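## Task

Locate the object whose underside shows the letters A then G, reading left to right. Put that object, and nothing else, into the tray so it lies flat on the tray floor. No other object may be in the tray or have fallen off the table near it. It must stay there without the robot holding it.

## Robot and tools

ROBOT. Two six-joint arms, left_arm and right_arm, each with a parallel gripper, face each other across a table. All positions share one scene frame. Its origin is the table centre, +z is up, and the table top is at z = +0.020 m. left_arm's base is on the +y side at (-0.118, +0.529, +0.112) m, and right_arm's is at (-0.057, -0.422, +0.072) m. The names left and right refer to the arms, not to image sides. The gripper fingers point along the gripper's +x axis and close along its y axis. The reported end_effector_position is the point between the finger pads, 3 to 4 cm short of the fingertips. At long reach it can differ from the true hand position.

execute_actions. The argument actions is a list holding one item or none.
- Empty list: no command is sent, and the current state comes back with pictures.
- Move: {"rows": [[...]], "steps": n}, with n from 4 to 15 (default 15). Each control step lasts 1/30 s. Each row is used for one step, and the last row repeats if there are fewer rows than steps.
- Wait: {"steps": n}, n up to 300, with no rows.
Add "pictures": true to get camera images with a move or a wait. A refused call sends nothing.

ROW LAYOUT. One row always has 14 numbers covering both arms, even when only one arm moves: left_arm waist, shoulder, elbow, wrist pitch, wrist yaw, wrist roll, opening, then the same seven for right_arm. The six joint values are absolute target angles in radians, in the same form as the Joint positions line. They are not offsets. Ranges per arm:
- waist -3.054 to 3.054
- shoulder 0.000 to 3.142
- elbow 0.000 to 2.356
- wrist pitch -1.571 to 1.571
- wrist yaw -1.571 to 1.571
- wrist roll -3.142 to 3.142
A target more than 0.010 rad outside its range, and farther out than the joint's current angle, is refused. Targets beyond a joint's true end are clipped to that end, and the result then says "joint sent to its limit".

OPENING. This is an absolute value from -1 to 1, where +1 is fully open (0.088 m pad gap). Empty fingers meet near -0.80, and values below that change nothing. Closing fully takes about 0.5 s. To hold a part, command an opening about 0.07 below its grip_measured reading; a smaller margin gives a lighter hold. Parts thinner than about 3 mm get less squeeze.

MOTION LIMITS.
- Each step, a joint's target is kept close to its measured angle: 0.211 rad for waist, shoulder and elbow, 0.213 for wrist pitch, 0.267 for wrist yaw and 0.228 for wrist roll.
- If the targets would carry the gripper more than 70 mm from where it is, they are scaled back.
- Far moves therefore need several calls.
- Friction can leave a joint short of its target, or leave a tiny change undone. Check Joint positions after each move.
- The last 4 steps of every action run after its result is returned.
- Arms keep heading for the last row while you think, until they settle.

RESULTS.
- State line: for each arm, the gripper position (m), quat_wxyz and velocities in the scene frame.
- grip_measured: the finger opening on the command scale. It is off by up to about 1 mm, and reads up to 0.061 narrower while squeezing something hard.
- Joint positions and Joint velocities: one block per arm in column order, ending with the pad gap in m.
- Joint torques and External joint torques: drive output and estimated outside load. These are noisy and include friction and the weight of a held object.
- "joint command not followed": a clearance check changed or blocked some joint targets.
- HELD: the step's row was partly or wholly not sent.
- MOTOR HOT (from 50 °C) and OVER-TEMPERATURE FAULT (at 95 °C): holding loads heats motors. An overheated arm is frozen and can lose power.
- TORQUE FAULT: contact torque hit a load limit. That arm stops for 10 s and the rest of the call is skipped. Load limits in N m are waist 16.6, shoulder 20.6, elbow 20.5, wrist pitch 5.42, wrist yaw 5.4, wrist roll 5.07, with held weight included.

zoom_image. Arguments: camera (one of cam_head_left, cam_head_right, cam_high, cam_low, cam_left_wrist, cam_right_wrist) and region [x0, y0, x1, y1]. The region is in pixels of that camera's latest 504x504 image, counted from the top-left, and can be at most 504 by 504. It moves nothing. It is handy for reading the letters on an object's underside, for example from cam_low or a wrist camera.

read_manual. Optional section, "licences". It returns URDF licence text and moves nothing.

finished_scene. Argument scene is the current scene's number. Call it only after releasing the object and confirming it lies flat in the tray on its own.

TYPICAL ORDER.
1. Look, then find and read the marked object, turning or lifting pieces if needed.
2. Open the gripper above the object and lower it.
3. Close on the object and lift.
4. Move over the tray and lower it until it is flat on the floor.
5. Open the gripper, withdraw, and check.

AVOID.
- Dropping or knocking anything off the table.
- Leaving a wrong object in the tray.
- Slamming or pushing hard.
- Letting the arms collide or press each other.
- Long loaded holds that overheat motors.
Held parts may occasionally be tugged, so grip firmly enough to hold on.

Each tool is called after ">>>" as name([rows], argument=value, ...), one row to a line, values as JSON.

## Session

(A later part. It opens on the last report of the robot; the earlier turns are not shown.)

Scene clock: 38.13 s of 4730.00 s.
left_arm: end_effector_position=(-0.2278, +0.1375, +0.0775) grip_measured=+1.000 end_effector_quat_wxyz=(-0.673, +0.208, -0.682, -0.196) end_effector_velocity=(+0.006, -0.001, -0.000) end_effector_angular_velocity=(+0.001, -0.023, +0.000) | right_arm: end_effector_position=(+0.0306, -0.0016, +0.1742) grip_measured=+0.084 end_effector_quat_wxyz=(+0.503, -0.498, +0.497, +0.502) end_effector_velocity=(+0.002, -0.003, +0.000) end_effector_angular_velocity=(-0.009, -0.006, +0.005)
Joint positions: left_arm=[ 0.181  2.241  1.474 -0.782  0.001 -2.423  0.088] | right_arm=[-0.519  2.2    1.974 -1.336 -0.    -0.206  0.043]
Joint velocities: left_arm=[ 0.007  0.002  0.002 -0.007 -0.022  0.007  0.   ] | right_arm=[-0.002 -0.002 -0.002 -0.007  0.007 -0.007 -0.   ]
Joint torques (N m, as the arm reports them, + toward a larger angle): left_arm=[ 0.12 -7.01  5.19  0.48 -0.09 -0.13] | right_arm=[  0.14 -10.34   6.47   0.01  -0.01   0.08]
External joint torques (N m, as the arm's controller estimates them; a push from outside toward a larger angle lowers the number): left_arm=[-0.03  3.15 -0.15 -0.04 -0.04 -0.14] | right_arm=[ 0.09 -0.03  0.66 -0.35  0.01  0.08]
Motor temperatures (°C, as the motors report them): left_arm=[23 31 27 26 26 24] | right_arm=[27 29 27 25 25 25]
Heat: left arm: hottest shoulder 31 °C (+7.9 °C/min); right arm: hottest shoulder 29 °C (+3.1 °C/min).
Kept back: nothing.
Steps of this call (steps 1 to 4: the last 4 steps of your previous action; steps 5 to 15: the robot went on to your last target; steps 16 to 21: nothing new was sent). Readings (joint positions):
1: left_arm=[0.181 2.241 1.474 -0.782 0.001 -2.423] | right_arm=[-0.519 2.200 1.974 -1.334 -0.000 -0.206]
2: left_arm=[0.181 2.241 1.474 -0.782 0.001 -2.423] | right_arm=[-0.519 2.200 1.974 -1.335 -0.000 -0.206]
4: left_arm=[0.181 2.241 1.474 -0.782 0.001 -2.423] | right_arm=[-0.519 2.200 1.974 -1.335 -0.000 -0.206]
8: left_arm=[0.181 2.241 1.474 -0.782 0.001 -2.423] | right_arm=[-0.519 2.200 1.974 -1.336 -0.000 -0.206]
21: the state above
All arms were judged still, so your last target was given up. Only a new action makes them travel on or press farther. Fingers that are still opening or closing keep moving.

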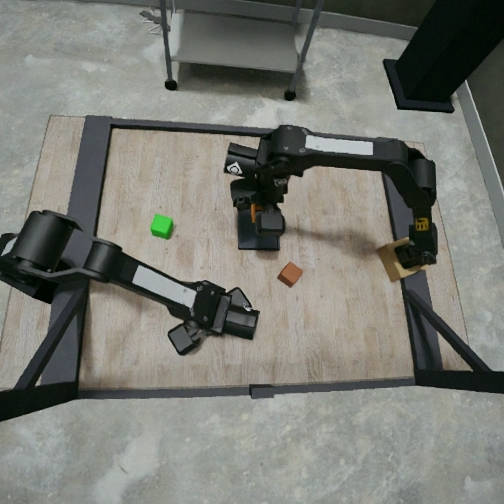

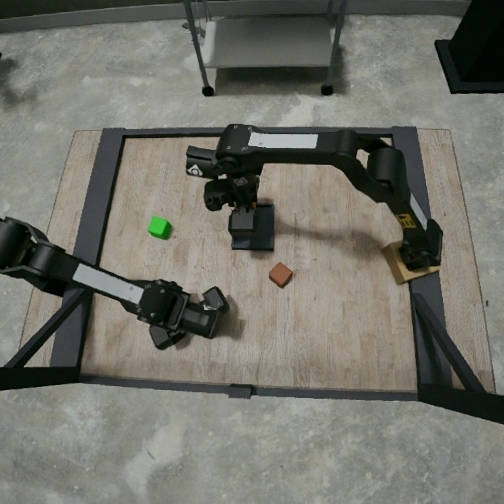

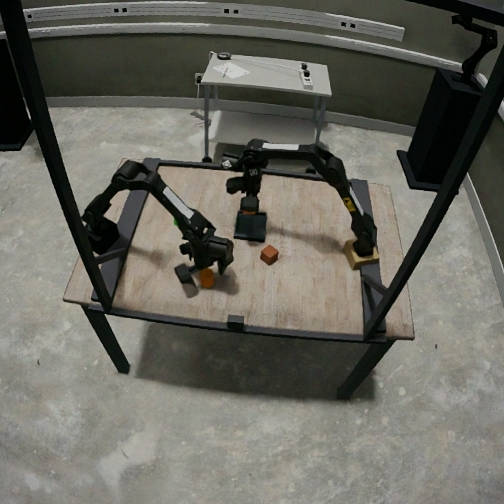

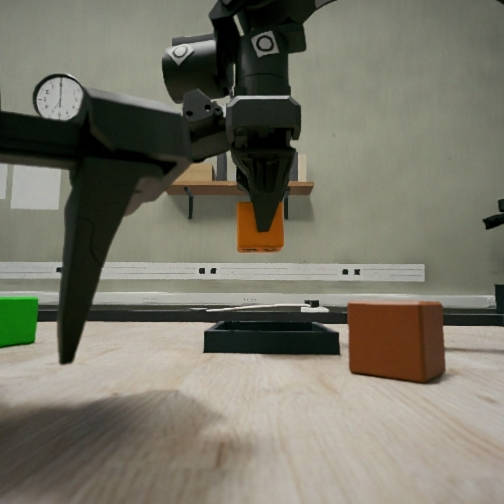

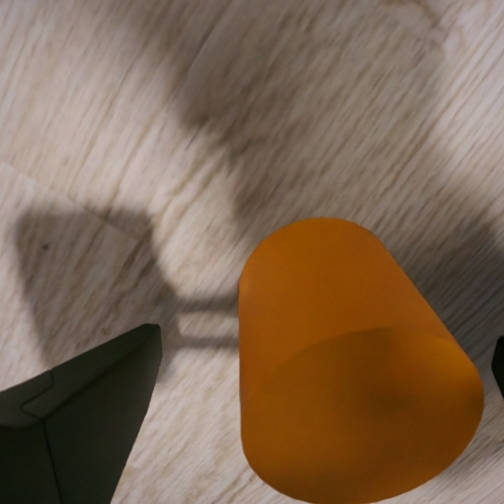

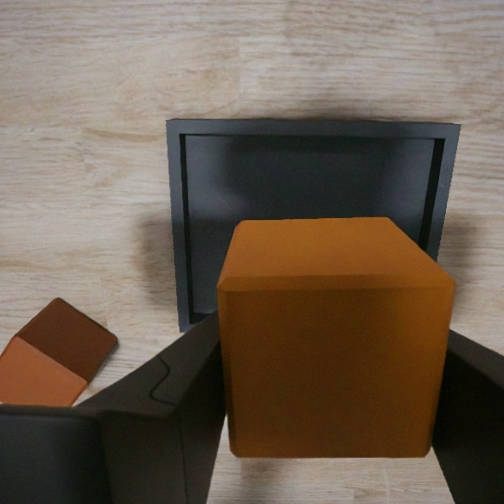

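Lifting the left arm clear. I'm also shifting the held cube about 1 cm in +x and 2 cm in −y toward the tray centre (the wrist view shows it about 2.7 cm short; I'll recheck from lower down). Once it's set down, I'll zoom in on the bottoms of the green and brown cubes before finishing.

>>> execute_actions([
  {"rows": [[0.1824,2.2424,1.4785,-0.8069,0,-2.4273,1, -0.5206,2.2068,1.9680,-1.3320,0,-0.2068,0],[0.1824,2.2299,1.4924,-0.8333,0,-2.4273,1, -0.5240,2.1980,1.9540,-1.3269,0,-0.2102,0],[0.1824,2.2173,1.5062,-0.8597,0,-2.4273,1, -0.5275,2.1893,1.9401,-1.3217,0,-0.2137,0],[0.1824,2.2048,1.5201,-0.8861,0,-2.4273,1, -0.5309,2.1805,1.9262,-1.3165,0,-0.2171,0],[0.1824,2.1922,1.5339,-0.9125,0,-2.4273,1, -0.5344,2.1718,1.9123,-1.3114,0,-0.2206,0],[0.1824,2.1796,1.5477,-0.9389,0,-2.4273,1, -0.5379,2.1630,1.8983,-1.3062,0,-0.2241,0],[0.1824,2.1671,1.5616,-0.9653,0,-2.4273,1, -0.5413,2.1543,1.8844,-1.3010,0,-0.2275,0],[0.1824,2.1545,1.5754,-0.9917,0,-2.4273,1, -0.5448,2.1455,1.8705,-1.2958,0,-0.2310,0],[0.1824,2.1420,1.5893,-1.0181,0,-2.4273,1, -0.5482,2.1368,1.8565,-1.2907,0,-0.2344,0],[0.1824,2.1294,1.6031,-1.0445,0,-2.4273,1, -0.5517,2.1280,1.8426,-1.2855,0,-0.2379,0]], "steps": 15},
], pictures=true)

Scene clock: 40.70 s of 4730.00 s.
left_arm: end_effector_position=(-0.2258, +0.1446, +0.1267) grip_measured=+1.000 end_effector_quat_wxyz=(-0.682, +0.195, -0.673, -0.209) end_effector_velocity=(-0.013, -0.045, +0.252) end_effector_angular_velocity=(-0.315, +0.081, -0.010) | right_arm: end_effector_position=(+0.0370, -0.0169, +0.1634) grip_measured=+0.084 end_effector_quat_wxyz=(+0.494, -0.503, +0.505, +0.497) end_effector_velocity=(+0.031, -0.073, +0.005) end_effector_angular_velocity=(-0.086, +0.029, -0.049)
Joint positions: left_arm=[ 0.181  2.168  1.567 -0.994  0.001 -2.423  0.088] | right_arm=[-0.542  2.165  1.875 -1.298 -0.    -0.229  0.043]
Joint velocities: left_arm=[-0.002 -0.437  0.364 -0.476 -0.007  0.007  0.   ] | right_arm=[-0.115 -0.198 -0.295  0.007 -0.007 -0.066 -0.   ]
Joint torques (N m, as the arm reports them, + toward a larger angle): left_arm=[ 0.1  -8.81  7.45  0.12 -0.07 -0.14] | right_arm=[ -0.11 -14.22   5.08   0.34  -0.01  -0.12]
External joint torques (N m, as the arm's controller estimates them; a push from outside toward a larger angle lowers the number): left_arm=[ 0.02  0.06  2.42 -0.26 -0.03 -0.14] | right_arm=[-0.32 -4.11 -0.82 -0.06  0.02 -0.11]
Motor temperatures (°C, as the motors report them): left_arm=[23 31 27 25 26 24] | right_arm=[27 30 27 25 25 25]
Heat: left arm: hottest shoulder 31 °C (+7.4 °C/min); right arm: hottest shoulder 30 °C (+4.4 °C/min).
Steps of this call (steps 1 to 66: nothing new was sent; steps 67 to 77: the first 11 steps of this action). Readings (joint positions):
67: left_arm=[0.181 2.241 1.474 -0.783 0.001 -2.423] | right_arm=[-0.519 2.200 1.974 -1.336 -0.000 -0.206]
68: left_arm=[0.181 2.241 1.475 -0.792 0.001 -2.423] | right_arm=[-0.519 2.200 1.973 -1.335 -0.000 -0.206]
70: left_arm=[0.181 2.239 1.485 -0.831 0.001 -2.423] | right_arm=[-0.520 2.199 1.963 -1.327 -0.000 -0.208]
74: left_arm=[0.181 2.210 1.524 -0.923 0.001 -2.423] | right_arm=[-0.529 2.185 1.914 -1.311 -0.000 -0.219]
77: the state above

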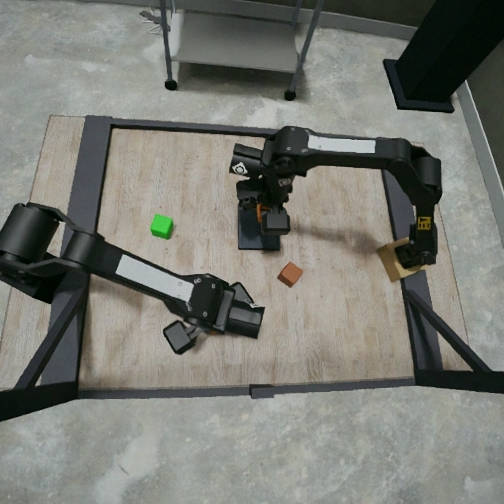

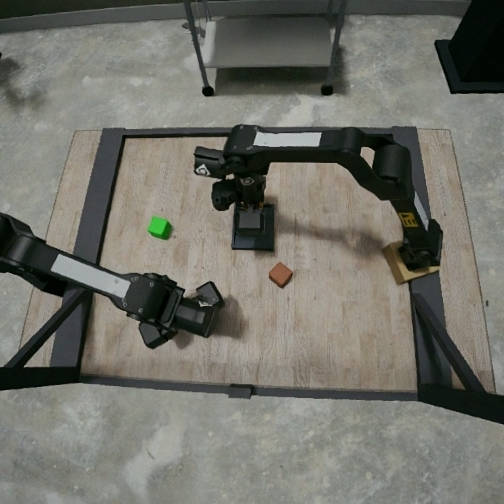

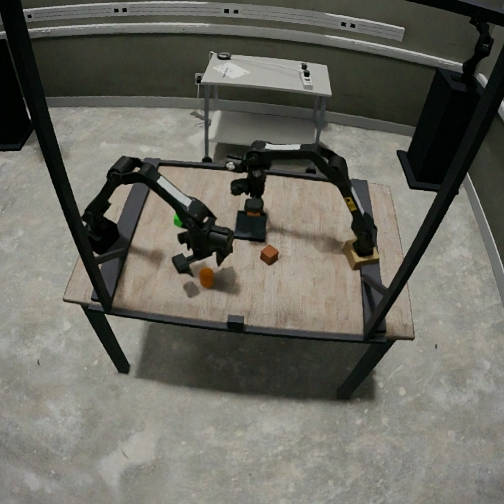

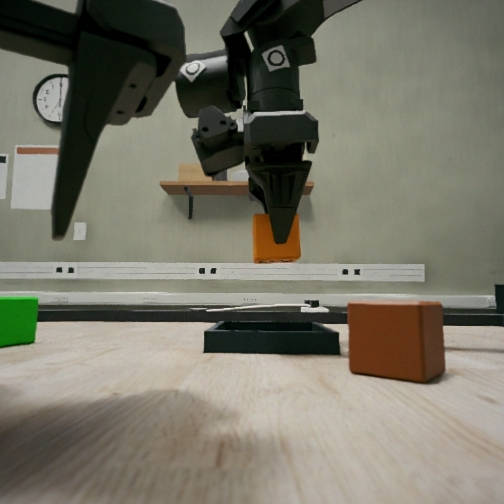

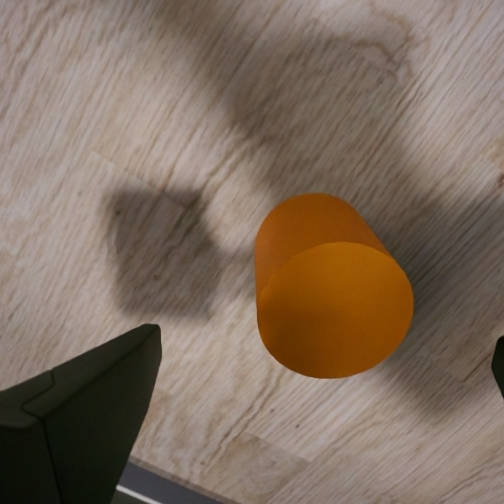

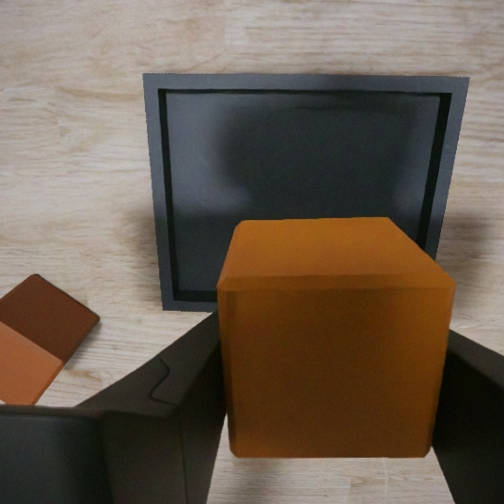

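>>> execute_actions(actions=[])

Scene clock: 40.87 s of 4730.00 s.
left_arm: end_effector_position=(-0.2271, +0.1401, +0.1499) grip_measured=+1.000 end_effector_quat_wxyz=(-0.675, +0.205, -0.680, -0.199) end_effector_velocity=(+0.007, +0.016, +0.012) end_effector_angular_velocity=(+0.066, -0.026, +0.024) | right_arm: end_effector_position=(+0.0402, -0.0199, +0.1667) grip_measured=+0.084 end_effector_quat_wxyz=(+0.499, -0.501, +0.503, +0.498) end_effector_velocity=(+0.001, -0.002, +0.016) end_effector_angular_velocity=(+0.052, -0.005, +0.015)
Joint positions: left_arm=[ 0.181  2.129  1.601 -1.032  0.001 -2.423  0.088] | right_arm=[-0.551  2.144  1.855 -1.289 -0.    -0.234  0.043]
Joint velocities: left_arm=[ 0.002 -0.022  0.017 -0.11  -0.007 -0.022  0.   ] | right_arm=[-0.007 -0.061 -0.032  0.022 -0.007 -0.022 -0.   ]
Joint torques (N m, as the arm reports them, + toward a larger angle): left_arm=[ 0.14 -7.92  6.96  0.06 -0.07 -0.13] | right_arm=[ -0.01 -13.08   4.4    0.2   -0.02  -0.16]
External joint torques (N m, as the arm's controller estimates them; a push from outside toward a larger angle lowers the number): left_arm=[ 0.06  0.75  1.86 -0.33 -0.04 -0.14] | right_arm=[-0.05 -3.37 -1.28 -0.15  0.01 -0.16]
Motor temperatures (°C, as the motors report them): left_arm=[23 31 27 25 26 24] | right_arm=[27 30 27 25 25 25]
Heat: left arm: hottest shoulder 31 °C (+7.3 °C/min); right arm: hottest shoulder 30 °C (+4.4 °C/min).
Kept back: nothing.
Steps of this call (steps 1 to 4: the last 4 steps of your previous action; step 5: the robot went on to your last target). Readings (joint positions):
1: left_arm=[0.181 2.155 1.579 -1.007 0.001 -2.423] | right_arm=[-0.545 2.159 1.867 -1.295 -0.000 -0.231]
2: left_arm=[0.181 2.144 1.588 -1.016 0.001 -2.423] | right_arm=[-0.548 2.153 1.862 -1.293 -0.000 -0.232]
4: left_arm=[0.181 2.130 1.599 -1.028 0.001 -2.423] | right_arm=[-0.550 2.146 1.857 -1.289 -0.000 -0.234]
5: the state above

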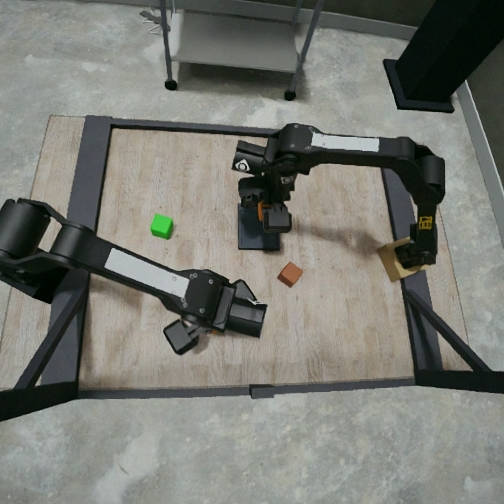

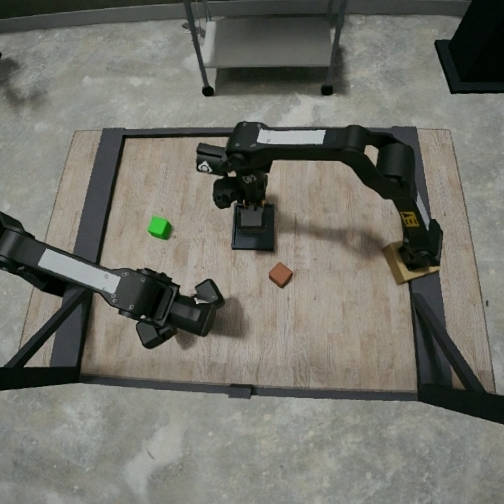

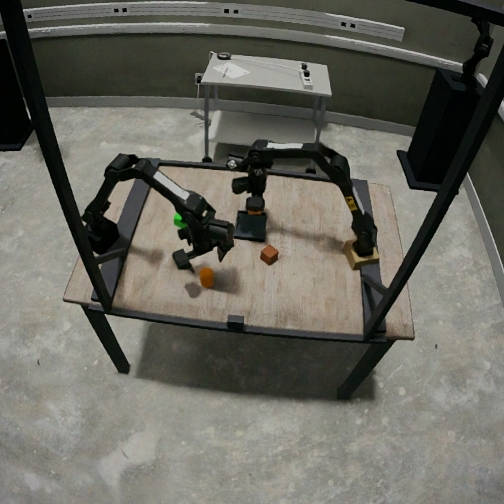

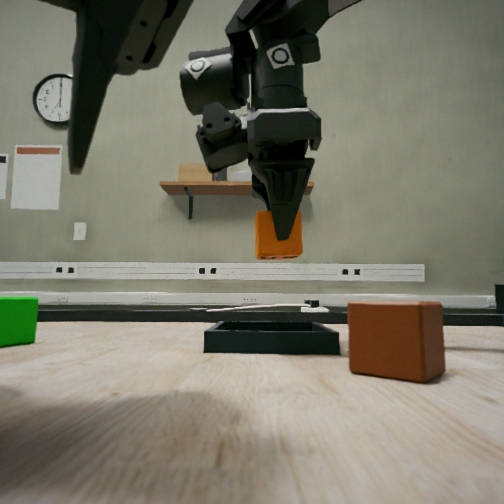

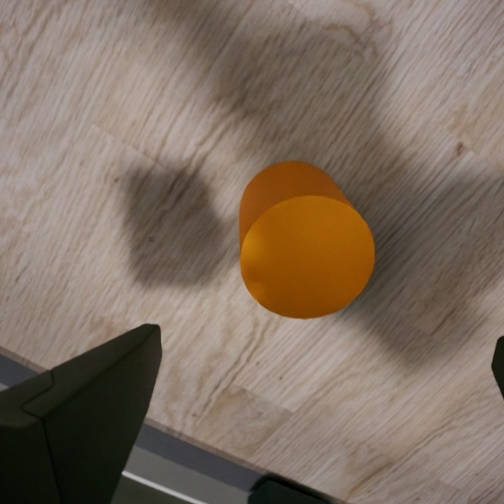

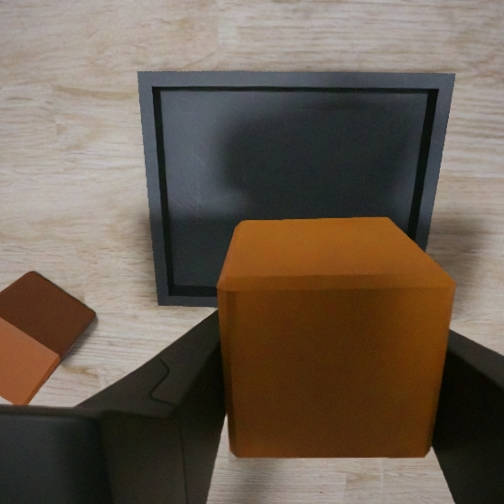

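Taking the tray as about 15 × 12 cm, a small further correction of about +0.5 cm in x and +1 cm in y should centre the cube. I'll lower to z ≈ 0.12 and check again.

>>> execute_actions([
  {"rows": [[0.1824,2.1294,1.6031,-1.0445,0,-2.4273,1, -0.5523,2.1352,1.8341,-1.2698,0,-0.2385,0],[0.1824,2.1294,1.6031,-1.0445,0,-2.4273,1, -0.5529,2.1424,1.8256,-1.2540,0,-0.2391,0],[0.1824,2.1294,1.6031,-1.0445,0,-2.4273,1, -0.5535,2.1497,1.8171,-1.2383,0,-0.2397,0],[0.1824,2.1294,1.6031,-1.0445,0,-2.4273,1, -0.5541,2.1569,1.8086,-1.2226,0,-0.2403,0],[0.1824,2.1294,1.6031,-1.0445,0,-2.4273,1, -0.5547,2.1641,1.8001,-1.2068,0,-0.2409,0],[0.1824,2.1294,1.6031,-1.0445,0,-2.4273,1, -0.5552,2.1713,1.7915,-1.1911,0,-0.2414,0],[0.1824,2.1294,1.6031,-1.0445,0,-2.4273,1, -0.5558,2.1785,1.7830,-1.1754,0,-0.2420,0],[0.1824,2.1294,1.6031,-1.0445,0,-2.4273,1, -0.5564,2.1858,1.7745,-1.1596,0,-0.2426,0],[0.1824,2.1294,1.6031,-1.0445,0,-2.4273,1, -0.5570,2.1930,1.7660,-1.1439,0,-0.2432,0],[0.1824,2.1294,1.6031,-1.0445,0,-2.4273,1, -0.5576,2.2002,1.7575,-1.1282,0,-0.2438,0]], "steps": 15},
])

Scene clock: 42.93 s of 4730.00 s.
left_arm: end_effector_position=(-0.2264, +0.1423, +0.1501) grip_measured=+1.000 end_effector_quat_wxyz=(-0.677, +0.202, -0.678, -0.202) end_effector_velocity=(-0.001, +0.003, +0.000) end_effector_angular_velocity=(+0.005, -0.009, -0.015) | right_arm: end_effector_position=(+0.0435, -0.0097, +0.1397) grip_measured=+0.084 end_effector_quat_wxyz=(+0.509, -0.495, +0.491, +0.506) end_effector_velocity=(+0.006, +0.000, -0.137) end_effector_angular_velocity=(-0.129, +0.038, +0.005)
Joint positions: left_arm=[ 0.181  2.128  1.601 -1.043  0.001 -2.423  0.088] | right_arm=[-0.553  2.167  1.784 -1.158 -0.    -0.24   0.043]
Joint velocities: left_arm=[-0.007 -0.002 -0.002 -0.007 -0.007  0.007  0.   ] | right_arm=[-0.017  0.212 -0.208  0.286 -0.007 -0.022 -0.   ]
Joint torques (N m, as the arm reports them, + toward a larger angle): left_arm=[ 0.15 -8.16  7.33  0.2  -0.08 -0.14] | right_arm=[ -0.3  -10.04   4.46   0.12  -0.01  -0.12]
External joint torques (N m, as the arm's controller estimates them; a push from outside toward a larger angle lowers the number): left_arm=[ 0.21  1.78  1.52 -0.27 -0.05 -0.14] | right_arm=[-0.33  0.48 -1.36 -0.21  0.01 -0.12]
Motor temperatures (°C, as the motors report them): left_arm=[23 32 27 25 26 24] | right_arm=[27 30 27 25 25 25]
Heat: left arm: hottest shoulder 32 °C (+8.4 °C/min); right arm: hottest shoulder 30 °C (+4.2 °C/min).
Steps of this call (steps 1 to 30: the robot went on to your last target; steps 31 to 51: nothing new was sent; steps 52 to 62: the first 11 steps of this action). Readings (joint positions):
52: left_arm=[0.181 2.128 1.601 -1.043 0.001 -2.423] | right_arm=[-0.551 2.142 1.850 -1.285 -0.000 -0.235]
53: left_arm=[0.181 2.128 1.601 -1.043 0.001 -2.423] | right_arm=[-0.551 2.142 1.847 -1.278 -0.000 -0.235]
55: left_arm=[0.181 2.128 1.601 -1.043 0.001 -2.423] | right_arm=[-0.551 2.142 1.837 -1.256 -0.000 -0.236]
59: left_arm=[0.181 2.128 1.601 -1.043 0.001 -2.423] | right_arm=[-0.551 2.149 1.807 -1.202 -0.000 -0.239]
62: the state above

>>> execute_actions([
  {"steps": 12},
], pictures=true)

Scene clock: 43.33 s of 4730.00 s.
left_arm: end_effector_position=(-0.2264, +0.1423, +0.1501) grip_measured=+1.000 end_effector_quat_wxyz=(-0.677, +0.202, -0.678, -0.202) end_effector_velocity=(-0.001, +0.003, +0.000) end_effector_angular_velocity=(+0.009, +0.005, +0.005) | right_arm: end_effector_position=(+0.0441, -0.0099, +0.1258) grip_measured=+0.084 end_effector_quat_wxyz=(+0.504, -0.497, +0.495, +0.503) end_effector_velocity=(+0.000, +0.001, +0.002) end_effector_angular_velocity=(+0.014, +0.004, +0.005)
Joint positions: left_arm=[ 0.181  2.128  1.601 -1.043  0.001 -2.423  0.088] | right_arm=[-0.554  2.189  1.764 -1.13  -0.    -0.241  0.043]
Joint velocities: left_arm=[-0.002 -0.002 -0.002 -0.007  0.007 -0.007  0.   ] | right_arm=[-0.002 -0.007 -0.002  0.007 -0.007 -0.007 -0.   ]
Joint torques (N m, as the arm reports them, + toward a larger angle): left_arm=[ 0.11 -8.13  7.34  0.21 -0.07 -0.14] | right_arm=[ -0.22 -10.74   4.78   0.21  -0.01  -0.12]
External joint torques (N m, as the arm's controller estimates them; a push from outside toward a larger angle lowers the number): left_arm=[ 0.07  1.77  1.57 -0.26 -0.05 -0.15] | right_arm=[-0.21 -0.49 -1.   -0.17  0.01 -0.12]
Motor temperatures (°C, as the motors report them): left_arm=[23 32 27 25 26 24] | right_arm=[27 30 27 25 25 25]
Heat: left arm: hottest shoulder 32 °C (+8.3 °C/min); right arm: hottest shoulder 30 °C (+4.2 °C/min).
Kept back: nothing.
Steps of this call (steps 1 to 4: the last 4 steps of your previous action; steps 5 to 12: the robot went on to your last target). Readings (joint positions):
1: left_arm=[0.181 2.128 1.601 -1.043 0.001 -2.423] | right_arm=[-0.553 2.174 1.778 -1.150 -0.000 -0.240]
2: left_arm=[0.181 2.128 1.601 -1.043 0.001 -2.423] | right_arm=[-0.553 2.180 1.773 -1.144 -0.000 -0.240]
4: left_arm=[0.181 2.128 1.601 -1.043 0.001 -2.423] | right_arm=[-0.554 2.188 1.766 -1.138 -0.000 -0.241]
8: left_arm=[0.181 2.128 1.601 -1.043 0.001 -2.423] | right_arm=[-0.554 2.189 1.764 -1.131 -0.000 -0.241]
12: the state above

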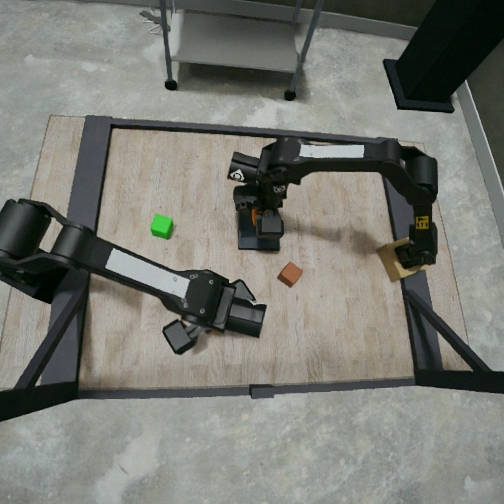

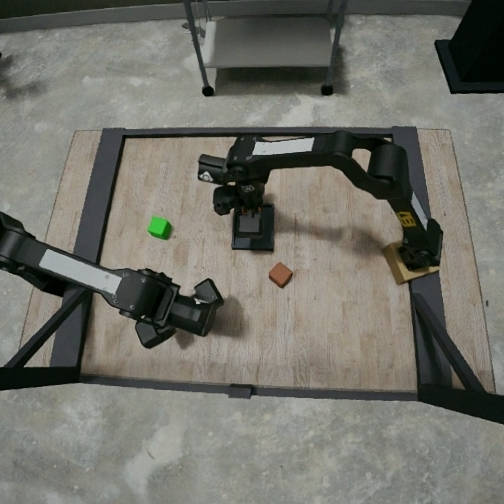

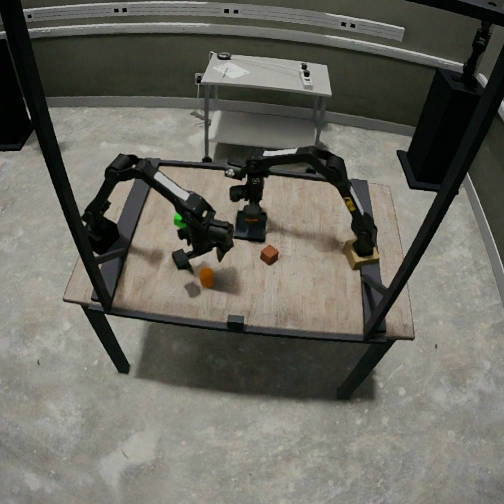

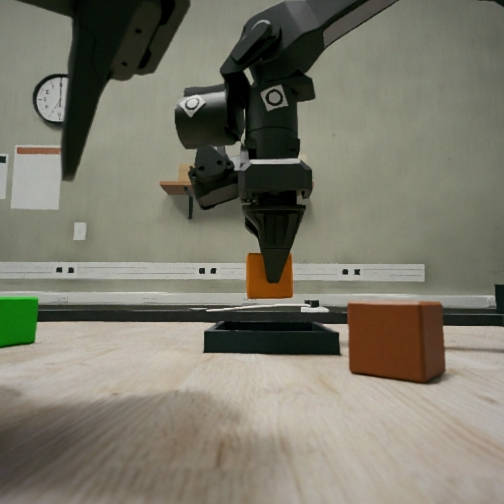

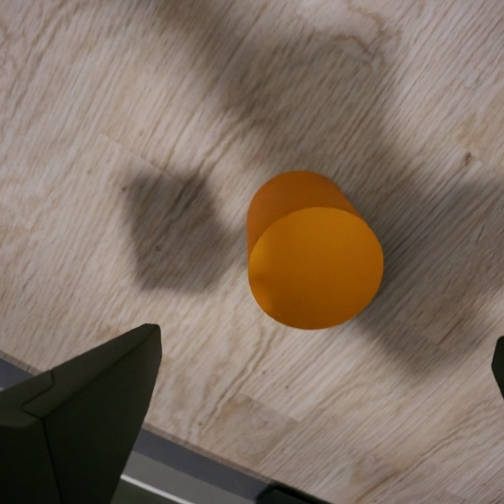

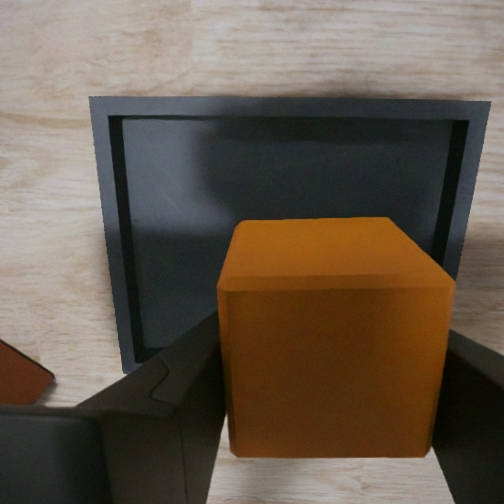

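Both cam_low and the wrist view show the cube centred. I'll lower it until it sits just above the tray floor and retract the left arm at the same time.

>>> execute_actions([
  {"rows": [[0.1824,2.1018,1.5797,-1.0364,0,-2.4273,1, -0.5576,2.2039,1.7498,-1.1167,0,-0.2438,0],[0.1824,2.0741,1.5562,-1.0282,0,-2.4273,1, -0.5576,2.2076,1.7421,-1.1053,0,-0.2438,0],[0.1824,2.0465,1.5328,-1.0201,0,-2.4273,1, -0.5576,2.2113,1.7344,-1.0939,0,-0.2438,0],[0.1824,2.0188,1.5094,-1.0119,0,-2.4273,1, -0.5576,2.2150,1.7267,-1.0825,0,-0.2438,0],[0.1824,1.9912,1.4860,-1.0038,0,-2.4273,1, -0.5576,2.2187,1.7190,-1.0711,0,-0.2438,0],[0.1824,1.9635,1.4625,-0.9956,0,-2.4273,1, -0.5576,2.2224,1.7113,-1.0597,0,-0.2438,0],[0.1824,1.9359,1.4391,-0.9875,0,-2.4273,1, -0.5576,2.2261,1.7036,-1.0483,0,-0.2438,0],[0.1824,1.9082,1.4157,-0.9793,0,-2.4273,1, -0.5576,2.2298,1.6959,-1.0369,0,-0.2438,0],[0.1824,1.8806,1.3922,-0.9712,0,-2.4273,1, -0.5576,2.2335,1.6882,-1.0255,0,-0.2438,0],[0.1824,1.8529,1.3688,-0.9630,0,-2.4273,1, -0.5576,2.2372,1.6805,-1.0141,0,-0.2438,0],[0.1824,1.8253,1.3454,-0.9549,0,-2.4273,1, -0.5576,2.2405,1.6738,-1.0042,0,-0.2438,0],[0.1824,1.7976,1.3219,-0.9467,0,-2.4273,1, -0.5576,2.2432,1.6680,-0.9956,0,-0.2438,0],[0.1824,1.7700,1.2985,-0.9386,0,-2.4273,1, -0.5576,2.2451,1.6642,-0.9899,0,-0.2438,0],[0.1824,1.7423,1.2751,-0.9304,0,-2.4273,1, -0.5576,2.2460,1.6622,-0.9871,0,-0.2438,0],[0.1824,1.7147,1.2516,-0.9223,0,-2.4273,1, -0.5576,2.2465,1.6613,-0.9856,0,-0.2438,0]], "steps": 15},
])

Scene clock: 44.87 s of 4730.00 s.
left_arm: end_effector_position=(-0.2192, +0.1680, +0.1859) grip_measured=+1.000 end_effector_quat_wxyz=(-0.656, +0.233, -0.697, -0.170) end_effector_velocity=(+0.030, +0.099, +0.135) end_effector_angular_velocity=(-0.445, +0.103, +0.007) | right_arm: end_effector_position=(+0.0447, -0.0076, +0.1009) grip_measured=+0.084 end_effector_quat_wxyz=(+0.507, -0.496, +0.492, +0.505) end_effector_velocity=(-0.004, -0.008, -0.110) end_effector_angular_velocity=(-0.045, +0.033, +0.005)
Joint positions: left_arm=[ 0.181  1.909  1.421 -0.978  0.001 -2.423  0.088] | right_arm=[-0.554  2.214  1.702 -1.035 -0.    -0.241  0.043]
Joint velocities: left_arm=[-0.002 -0.862 -0.662  0.256 -0.022 -0.007  0.   ] | right_arm=[-0.002  0.129 -0.237  0.315 -0.022 -0.007 -0.   ]
Joint torques (N m, as the arm reports them, + toward a larger angle): left_arm=[ 0.12 -7.67  5.36  0.58 -0.07 -0.13] | right_arm=[ -0.24 -10.3    4.52   0.23  -0.01  -0.12]
External joint torques (N m, as the arm's controller estimates them; a push from outside toward a larger angle lowers the number): left_arm=[ 0.11  0.52 -0.35 -0.03 -0.04 -0.14] | right_arm=[-0.25  0.08 -1.22 -0.18  0.02 -0.12]
Motor temperatures (°C, as the motors report them): left_arm=[23 32 27 25 26 24] | right_arm=[27 31 27 25 25 25]
Heat: left arm: hottest shoulder 32 °C (+8.0 °C/min); right arm: hottest shoulder 31 °C (+5.3 °C/min).
Steps of this call (steps 1 to 30: the robot went on to your last target; steps 31 to 35: nothing new was sent; steps 36 to 46: the first 11 steps of this action). Readings (joint positions):
36: left_arm=[0.181 2.128 1.600 -1.043 0.001 -2.423] | right_arm=[-0.554 2.189 1.764 -1.128 -0.000 -0.241]
37: left_arm=[0.181 2.122 1.595 -1.039 0.001 -2.423] | right_arm=[-0.554 2.189 1.761 -1.123 -0.000 -0.241]
39: left_arm=[0.181 2.096 1.566 -1.030 0.001 -2.423] | right_arm=[-0.554 2.190 1.753 -1.107 -0.000 -0.241]
43: left_arm=[0.181 1.996 1.485 -1.002 0.001 -2.423] | right_arm=[-0.554 2.201 1.726 -1.067 -0.000 -0.241]
46: the state above

>>> execute_actions([
  {"rows": [[0.1824,1.6871,1.2282,-0.9141,0,-2.4273,1, -0.5576,2.2465,1.6613,-0.9856,0,-0.2438,0],[0.1824,1.6594,1.2047,-0.9060,0,-2.4273,1, -0.5576,2.2465,1.6613,-0.9856,0,-0.2438,0],[0.1824,1.6318,1.1813,-0.8978,0,-2.4273,1, -0.5576,2.2465,1.6613,-0.9856,0,-0.2438,0],[0.1824,1.6041,1.1578,-0.8897,0,-2.4273,1, -0.5576,2.2465,1.6613,-0.9856,0,-0.2438,0],[0.1824,1.5765,1.1344,-0.8815,0,-2.4273,1, -0.5576,2.2465,1.6613,-0.9856,0,-0.2438,0],[0.1824,1.5488,1.1110,-0.8734,0,-2.4273,1, -0.5576,2.2465,1.6613,-0.9856,0,-0.2438,0],[0.1824,1.5212,1.0875,-0.8652,0,-2.4273,1, -0.5576,2.2465,1.6613,-0.9856,0,-0.2438,0],[0.1824,1.4935,1.0641,-0.8571,0,-2.4273,1, -0.5576,2.2465,1.6613,-0.9856,0,-0.2438,0],[0.1824,1.4659,1.0406,-0.8489,0,-2.4273,1, -0.5576,2.2465,1.6613,-0.9856,0,-0.2438,0],[0.1824,1.4382,1.0172,-0.8408,0,-2.4273,1, -0.5576,2.2465,1.6613,-0.9856,0,-0.2438,0],[0.1824,1.4106,0.9938,-0.8326,0,-2.4273,1, -0.5576,2.2465,1.6613,-0.9856,0,-0.2438,0],[0.1824,1.3829,0.9703,-0.8245,0,-2.4273,1, -0.5576,2.2465,1.6613,-0.9856,0,-0.2438,0],[0.1824,1.3553,0.9469,-0.8163,0,-2.4273,1, -0.5576,2.2465,1.6613,-0.9856,0,-0.2438,0],[0.1824,1.3276,0.9234,-0.8082,0,-2.4273,1, -0.5576,2.2465,1.6613,-0.9856,0,-0.2438,0],[0.1824,1.3000,0.9000,-0.8000,0,-2.4273,1, -0.5576,2.2465,1.6613,-0.9856,0,-0.2438,0]], "steps": 15},
], pictures=true)

Scene clock: 45.73 s of 4730.00 s.
left_arm: end_effector_position=(-0.2018, +0.2303, +0.2247) grip_measured=+1.000 end_effector_quat_wxyz=(-0.615, +0.287, -0.726, -0.112) end_effector_velocity=(+0.036, +0.128, +0.043) end_effector_angular_velocity=(-0.361, +0.096, +0.007) | right_arm: end_effector_position=(+0.0448, -0.0080, +0.0861) grip_measured=+0.084 end_effector_quat_wxyz=(+0.507, -0.496, +0.493, +0.504) end_effector_velocity=(-0.000, -0.000, +0.004) end_effector_angular_velocity=(+0.004, +0.006, +0.020)
Joint positions: left_arm=[ 0.181  1.491  1.07  -0.856  0.001 -2.423  0.088] | right_arm=[-0.555  2.231  1.67  -0.986 -0.    -0.241  0.043]
Joint velocities: left_arm=[-0.002 -0.828 -0.681  0.227 -0.007 -0.007  0.   ] | right_arm=[-0.002 -0.007  0.002 -0.007 -0.007 -0.022 -0.   ]
Joint torques (N m, as the arm reports them, + toward a larger angle): left_arm=[ 0.13 -5.27  5.93  0.94 -0.08 -0.12] | right_arm=[ -0.22 -10.29   4.33   0.19  -0.02  -0.11]
External joint torques (N m, as the arm's controller estimates them; a push from outside toward a larger angle lowers the number): left_arm=[ 0.13  0.32 -0.3   0.   -0.05 -0.13] | right_arm=[-0.22  0.09 -1.3  -0.2   0.   -0.11]
Motor temperatures (°C, as the motors report them): left_arm=[23 32 27 25 26 24] | right_arm=[27 31 27 25 25 25]
Heat: left arm: hottest shoulder 32 °C (+7.9 °C/min); right arm: hottest shoulder 31 °C (+5.2 °C/min).
Steps of this call (steps 1 to 4: the last 4 steps of your previous action; steps 5 to 15: the robot went on to your last target; steps 16 to 26: the first 11 steps of this action). Readings (joint positions):
16: left_arm=[0.181 1.722 1.260 -0.921 0.001 -2.423] | right_arm=[-0.555 2.231 1.671 -0.987 -0.000 -0.241]
17: left_arm=[0.181 1.713 1.251 -0.916 0.001 -2.423] | right_arm=[-0.555 2.231 1.671 -0.986 -0.000 -0.241]
19: left_arm=[0.181 1.679 1.218 -0.908 0.001 -2.423] | right_arm=[-0.555 2.231 1.670 -0.986 -0.000 -0.241]
23: left_arm=[0.181 1.576 1.136 -0.879 0.001 -2.423] | right_arm=[-0.555 2.231 1.670 -0.986 -0.000 -0.241]
26: the state above

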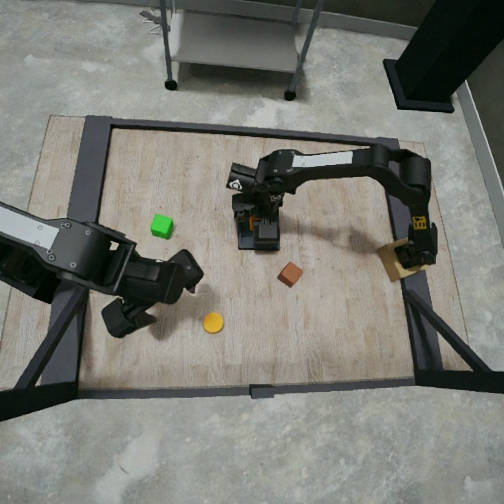

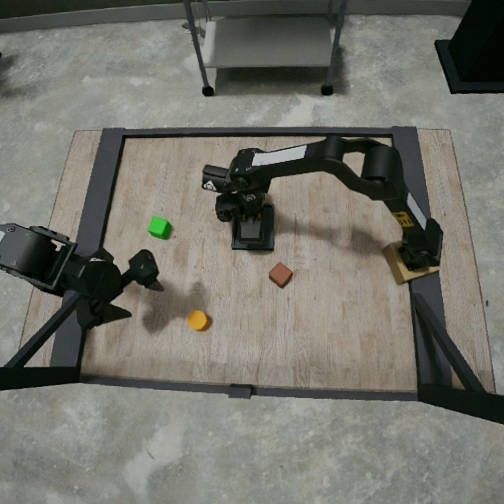

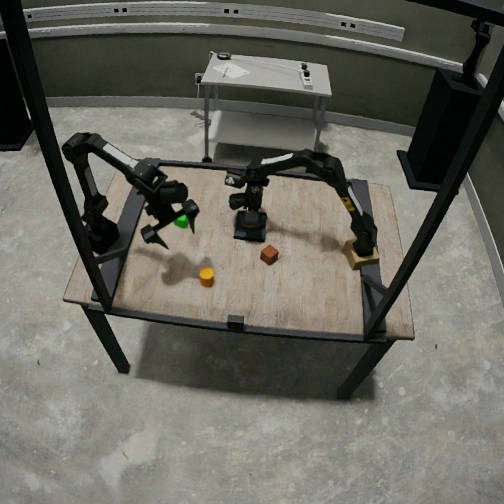

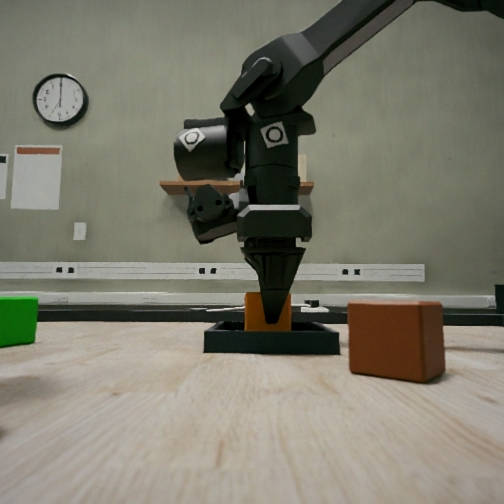

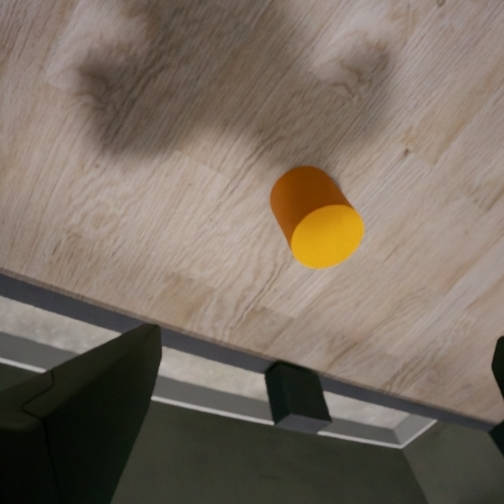

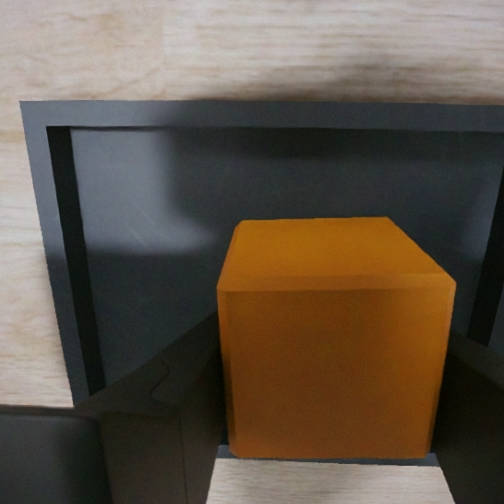

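>>> execute_actions([
  {"rows": [[0.1824,1.3000,0.9000,-0.8000,0,-2.4273,1, -0.5576,2.2479,1.6594,-0.9824,0,-0.2438,0],[0.1824,1.3000,0.9000,-0.8000,0,-2.4273,1, -0.5576,2.2493,1.6576,-0.9791,0,-0.2438,0],[0.1824,1.3000,0.9000,-0.8000,0,-2.4273,1, -0.5576,2.2507,1.6557,-0.9759,0,-0.2438,0],[0.1824,1.3000,0.9000,-0.8000,0,-2.4273,1, -0.5576,2.2520,1.6538,-0.9726,0,-0.2438,0],[0.1824,1.3000,0.9000,-0.8000,0,-2.4273,1, -0.5576,2.2534,1.6520,-0.9694,0,-0.2438,0],[0.1824,1.3000,0.9000,-0.8000,0,-2.4273,1, -0.5576,2.2548,1.6501,-0.9661,0,-0.2438,0]], "steps": 15},
])

Scene clock: 46.53 s of 4730.00 s.
left_arm: end_effector_position=(-0.1937, +0.2593, +0.2286) grip_measured=+1.000 end_effector_quat_wxyz=(-0.595, +0.310, -0.736, -0.087) end_effector_velocity=(-0.001, +0.003, -0.001) end_effector_angular_velocity=(+0.010, +0.007, +0.002) | right_arm: end_effector_position=(+0.0450, -0.0071, +0.0846) grip_measured=+0.084 end_effector_quat_wxyz=(+0.509, -0.495, +0.491, +0.506) end_effector_velocity=(+0.000, +0.001, +0.000) end_effector_angular_velocity=(+0.009, +0.006, -0.010)
Joint positions: left_arm=[ 0.181  1.307  0.912 -0.801  0.001 -2.423  0.088] | right_arm=[-0.555  2.231  1.664 -0.973 -0.    -0.242  0.043]
Joint velocities: left_arm=[-0.002 -0.002 -0.002 -0.007  0.007 -0.007  0.   ] | right_arm=[-0.002 -0.002 -0.002  0.007 -0.007  0.007  0.   ]
Joint torques (N m, as the arm reports them, + toward a larger angle): left_arm=[ 0.12 -4.31  6.29  1.11 -0.07 -0.13] | right_arm=[-0.22 -9.26  3.89  0.57 -0.01 -0.11]
External joint torques (N m, as the arm's controller estimates them; a push from outside toward a larger angle lowers the number): left_arm=[ 0.13  0.21 -0.22  0.04 -0.05 -0.14] | right_arm=[-0.22  0.95 -1.64  0.18  0.01 -0.11]
Motor temperatures (°C, as the motors report them): left_arm=[23 32 27 25 26 24] | right_arm=[27 31 27 25 25 25]
Heat: left arm: hottest shoulder 32 °C (+7.7 °C/min); right arm: hottest shoulder 31 °C (+5.2 °C/min).
Steps of this call (steps 1 to 4: the last 4 steps of your previous action; steps 5 to 13: the robot went on to your last target; steps 14 to 24: the first 11 steps of this action). Readings (joint positions):
14: left_arm=[0.181 1.309 0.913 -0.802 0.001 -2.423] | right_arm=[-0.555 2.231 1.670 -0.986 -0.000 -0.241]
15: left_arm=[0.181 1.308 0.913 -0.802 0.001 -2.423] | right_arm=[-0.555 2.231 1.670 -0.986 -0.000 -0.241]
17: left_arm=[0.181 1.307 0.913 -0.802 0.001 -2.423] | right_arm=[-0.555 2.231 1.668 -0.983 -0.000 -0.241]
21: left_arm=[0.181 1.307 0.912 -0.801 0.001 -2.423] | right_arm=[-0.555 2.231 1.665 -0.975 -0.000 -0.242]
24: the state above

>>> execute_actions([
  {"rows": [[0.1824,1.3000,0.9000,-0.8000,0,-2.4273,1, -0.5576,2.2562,1.6483,-0.9629,0,-0.2438,0],[0.1824,1.3000,0.9000,-0.8000,0,-2.4273,1, -0.5576,2.2576,1.6464,-0.9596,0,-0.2438,0],[0.1824,1.3000,0.9000,-0.8000,0,-2.4273,1, -0.5576,2.2590,1.6445,-0.9564,0,-0.2438,0],[0.1824,1.3000,0.9000,-0.8000,0,-2.4273,1, -0.5576,2.2603,1.6427,-0.9531,0,-0.2438,0]], "steps": 12},
])

Scene clock: 47.17 s of 4730.00 s.
left_arm: end_effector_position=(-0.1937, +0.2594, +0.2287) grip_measured=+1.000 end_effector_quat_wxyz=(-0.595, +0.310, -0.736, -0.087) end_effector_velocity=(+0.003, +0.001, -0.001) end_effector_angular_velocity=(+0.002, -0.019, +0.012) | right_arm: end_effector_position=(+0.0452, -0.0063, +0.0836) grip_measured=+0.084 end_effector_quat_wxyz=(+0.510, -0.494, +0.489, +0.507) end_effector_velocity=(+0.005, +0.003, +0.001) end_effector_angular_velocity=(+0.020, -0.013, -0.000)
Joint positions: left_arm=[ 0.181  1.306  0.912 -0.801  0.001 -2.423  0.088] | right_arm=[-0.555  2.231  1.66  -0.964 -0.    -0.242  0.043]
Joint velocities: left_arm=[-0.002 -0.002 -0.002 -0.007 -0.022 -0.007  0.   ] | right_arm=[-0.007 -0.002 -0.002  0.022  0.007 -0.007  0.   ]
Joint torques (N m, as the arm reports them, + toward a larger angle): left_arm=[ 0.12 -4.35  6.31  1.09 -0.08 -0.12] | right_arm=[-0.22 -8.54  3.52  0.79 -0.01 -0.1 ]
External joint torques (N m, as the arm's controller estimates them; a push from outside toward a larger angle lowers the number): left_arm=[ 0.11  0.18 -0.25  0.01 -0.05 -0.14] | right_arm=[-0.14  1.78 -2.11  0.37  0.   -0.1 ]
Motor temperatures (°C, as the motors report them): left_arm=[23 32 27 25 26 24] | right_arm=[27 31 27 25 25 25]
Heat: left arm: hottest shoulder 32 °C (+7.6 °C/min); right arm: hottest shoulder 31 °C (+5.1 °C/min).
Steps of this call (steps 1 to 4: the last 4 steps of your previous action; steps 5 to 11: the robot went on to your last target; steps 12 to 19: the first 8 steps of this action). Readings (joint positions):
12: left_arm=[0.181 1.307 0.912 -0.801 0.001 -2.423] | right_arm=[-0.555 2.231 1.664 -0.972 -0.000 -0.242]
13: left_arm=[0.181 1.307 0.912 -0.801 0.001 -2.423] | right_arm=[-0.555 2.231 1.663 -0.971 -0.000 -0.242]
15: left_arm=[0.181 1.307 0.912 -0.801 0.001 -2.423] | right_arm=[-0.555 2.231 1.661 -0.968 -0.000 -0.242]
19: the state above

The height has stopped dropping and the external torques are climbing, so the cube is on the tray floor. I'll ease off the push and open the gripper.

>>> execute_actions([
  {"rows": [[0.1824,1.3000,0.9000,-0.8000,0,-2.4273,1, -0.5576,2.2520,1.6538,-0.9726,0,-0.2438,0.6]], "steps": 15},
], pictures=true)

Scene clock: 47.73 s of 4730.00 s.
left_arm: end_effector_position=(-0.1937, +0.2594, +0.2287) grip_measured=+1.000 end_effector_quat_wxyz=(-0.595, +0.310, -0.736, -0.087) end_effector_velocity=(+0.000, -0.001, +0.002) end_effector_angular_velocity=(-0.013, -0.001, +0.007) | right_arm: end_effector_position=(+0.0445, -0.0090, +0.0798) grip_measured=+0.583 end_effector_quat_wxyz=(+0.505, -0.497, +0.494, +0.504) end_effector_velocity=(-0.003, -0.003, +0.001) end_effector_angular_velocity=(-0.011, +0.025, +0.005)
Joint positions: left_arm=[ 0.181  1.306  0.912 -0.801  0.001 -2.423  0.088] | right_arm=[-0.555  2.24   1.658 -0.971 -0.    -0.242  0.068]
Joint velocities: left_arm=[-0.002 -0.007 -0.002  0.007 -0.007 -0.007  0.   ] | right_arm=[-0.002 -0.002  0.002 -0.022 -0.022 -0.007  0.007]
Joint torques (N m, as the arm reports them, + toward a larger angle): left_arm=[ 0.12 -4.28  6.34  1.09 -0.07 -0.13] | right_arm=[ -0.22 -10.7    4.72   0.06  -0.01  -0.09]
External joint torques (N m, as the arm's controller estimates them; a push from outside toward a larger angle lowers the number): left_arm=[ 0.12  0.27 -0.26 -0.01 -0.05 -0.15] | right_arm=[-0.21 -0.37 -0.86 -0.35  0.01 -0.09]
Motor temperatures (°C, as the motors report them): left_arm=[23 32 27 25 26 24] | right_arm=[27 31 27 25 25 25]
Heat: left arm: hottest shoulder 32 °C (+7.5 °C/min); right arm: hottest shoulder 31 °C (+5.0 °C/min).
Steps of this call (steps 1 to 4: the last 4 steps of your previous action; steps 5 to 6: the robot went on to your last target; steps 7 to 17: the first 11 steps of this action). Readings (joint positions):
7: left_arm=[0.181 1.306 0.912 -0.801 0.001 -2.423] | right_arm=[-0.555 2.231 1.659 -0.962 -0.000 -0.242]
8: left_arm=[0.181 1.306 0.912 -0.801 0.001 -2.423] | right_arm=[-0.555 2.231 1.659 -0.960 -0.000 -0.242]
10: left_arm=[0.181 1.306 0.912 -0.801 0.001 -2.423] | right_arm=[-0.555 2.237 1.659 -0.967 -0.000 -0.242]
14: left_arm=[0.181 1.306 0.912 -0.801 0.001 -2.423] | right_arm=[-0.555 2.240 1.658 -0.970 -0.000 -0.242]
17: the state above

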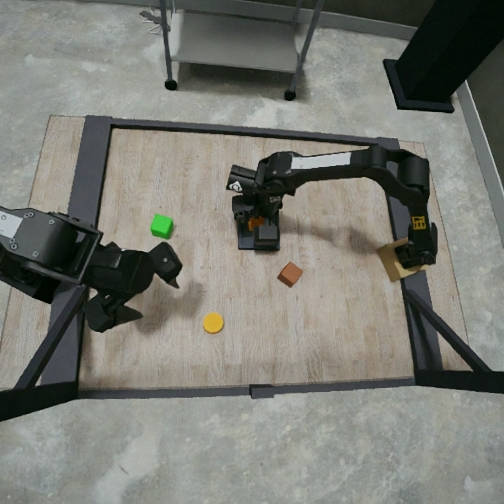

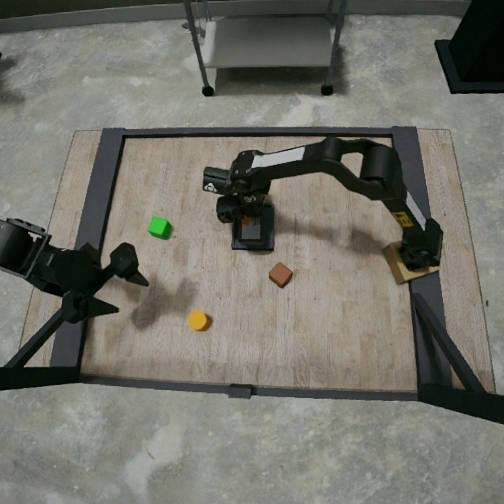

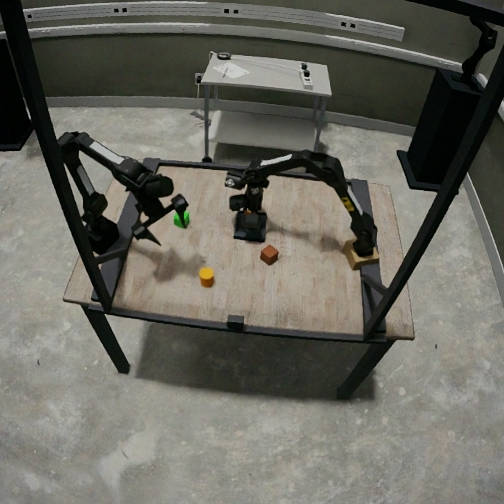

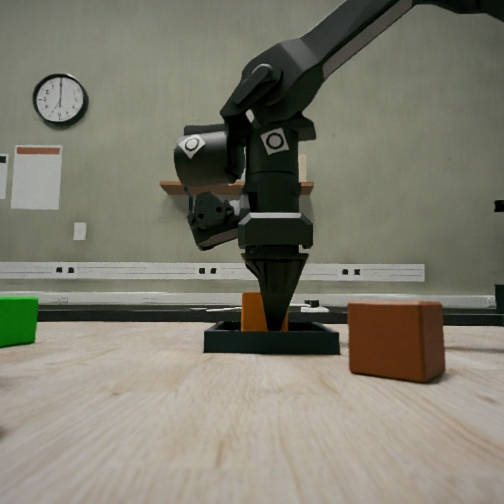

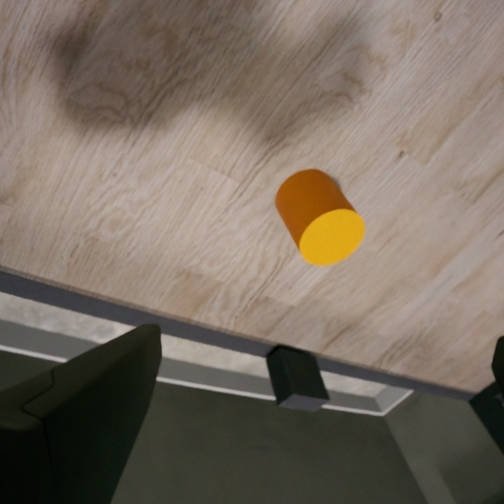

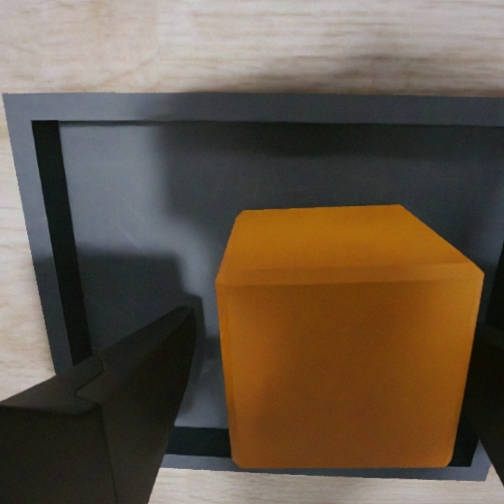

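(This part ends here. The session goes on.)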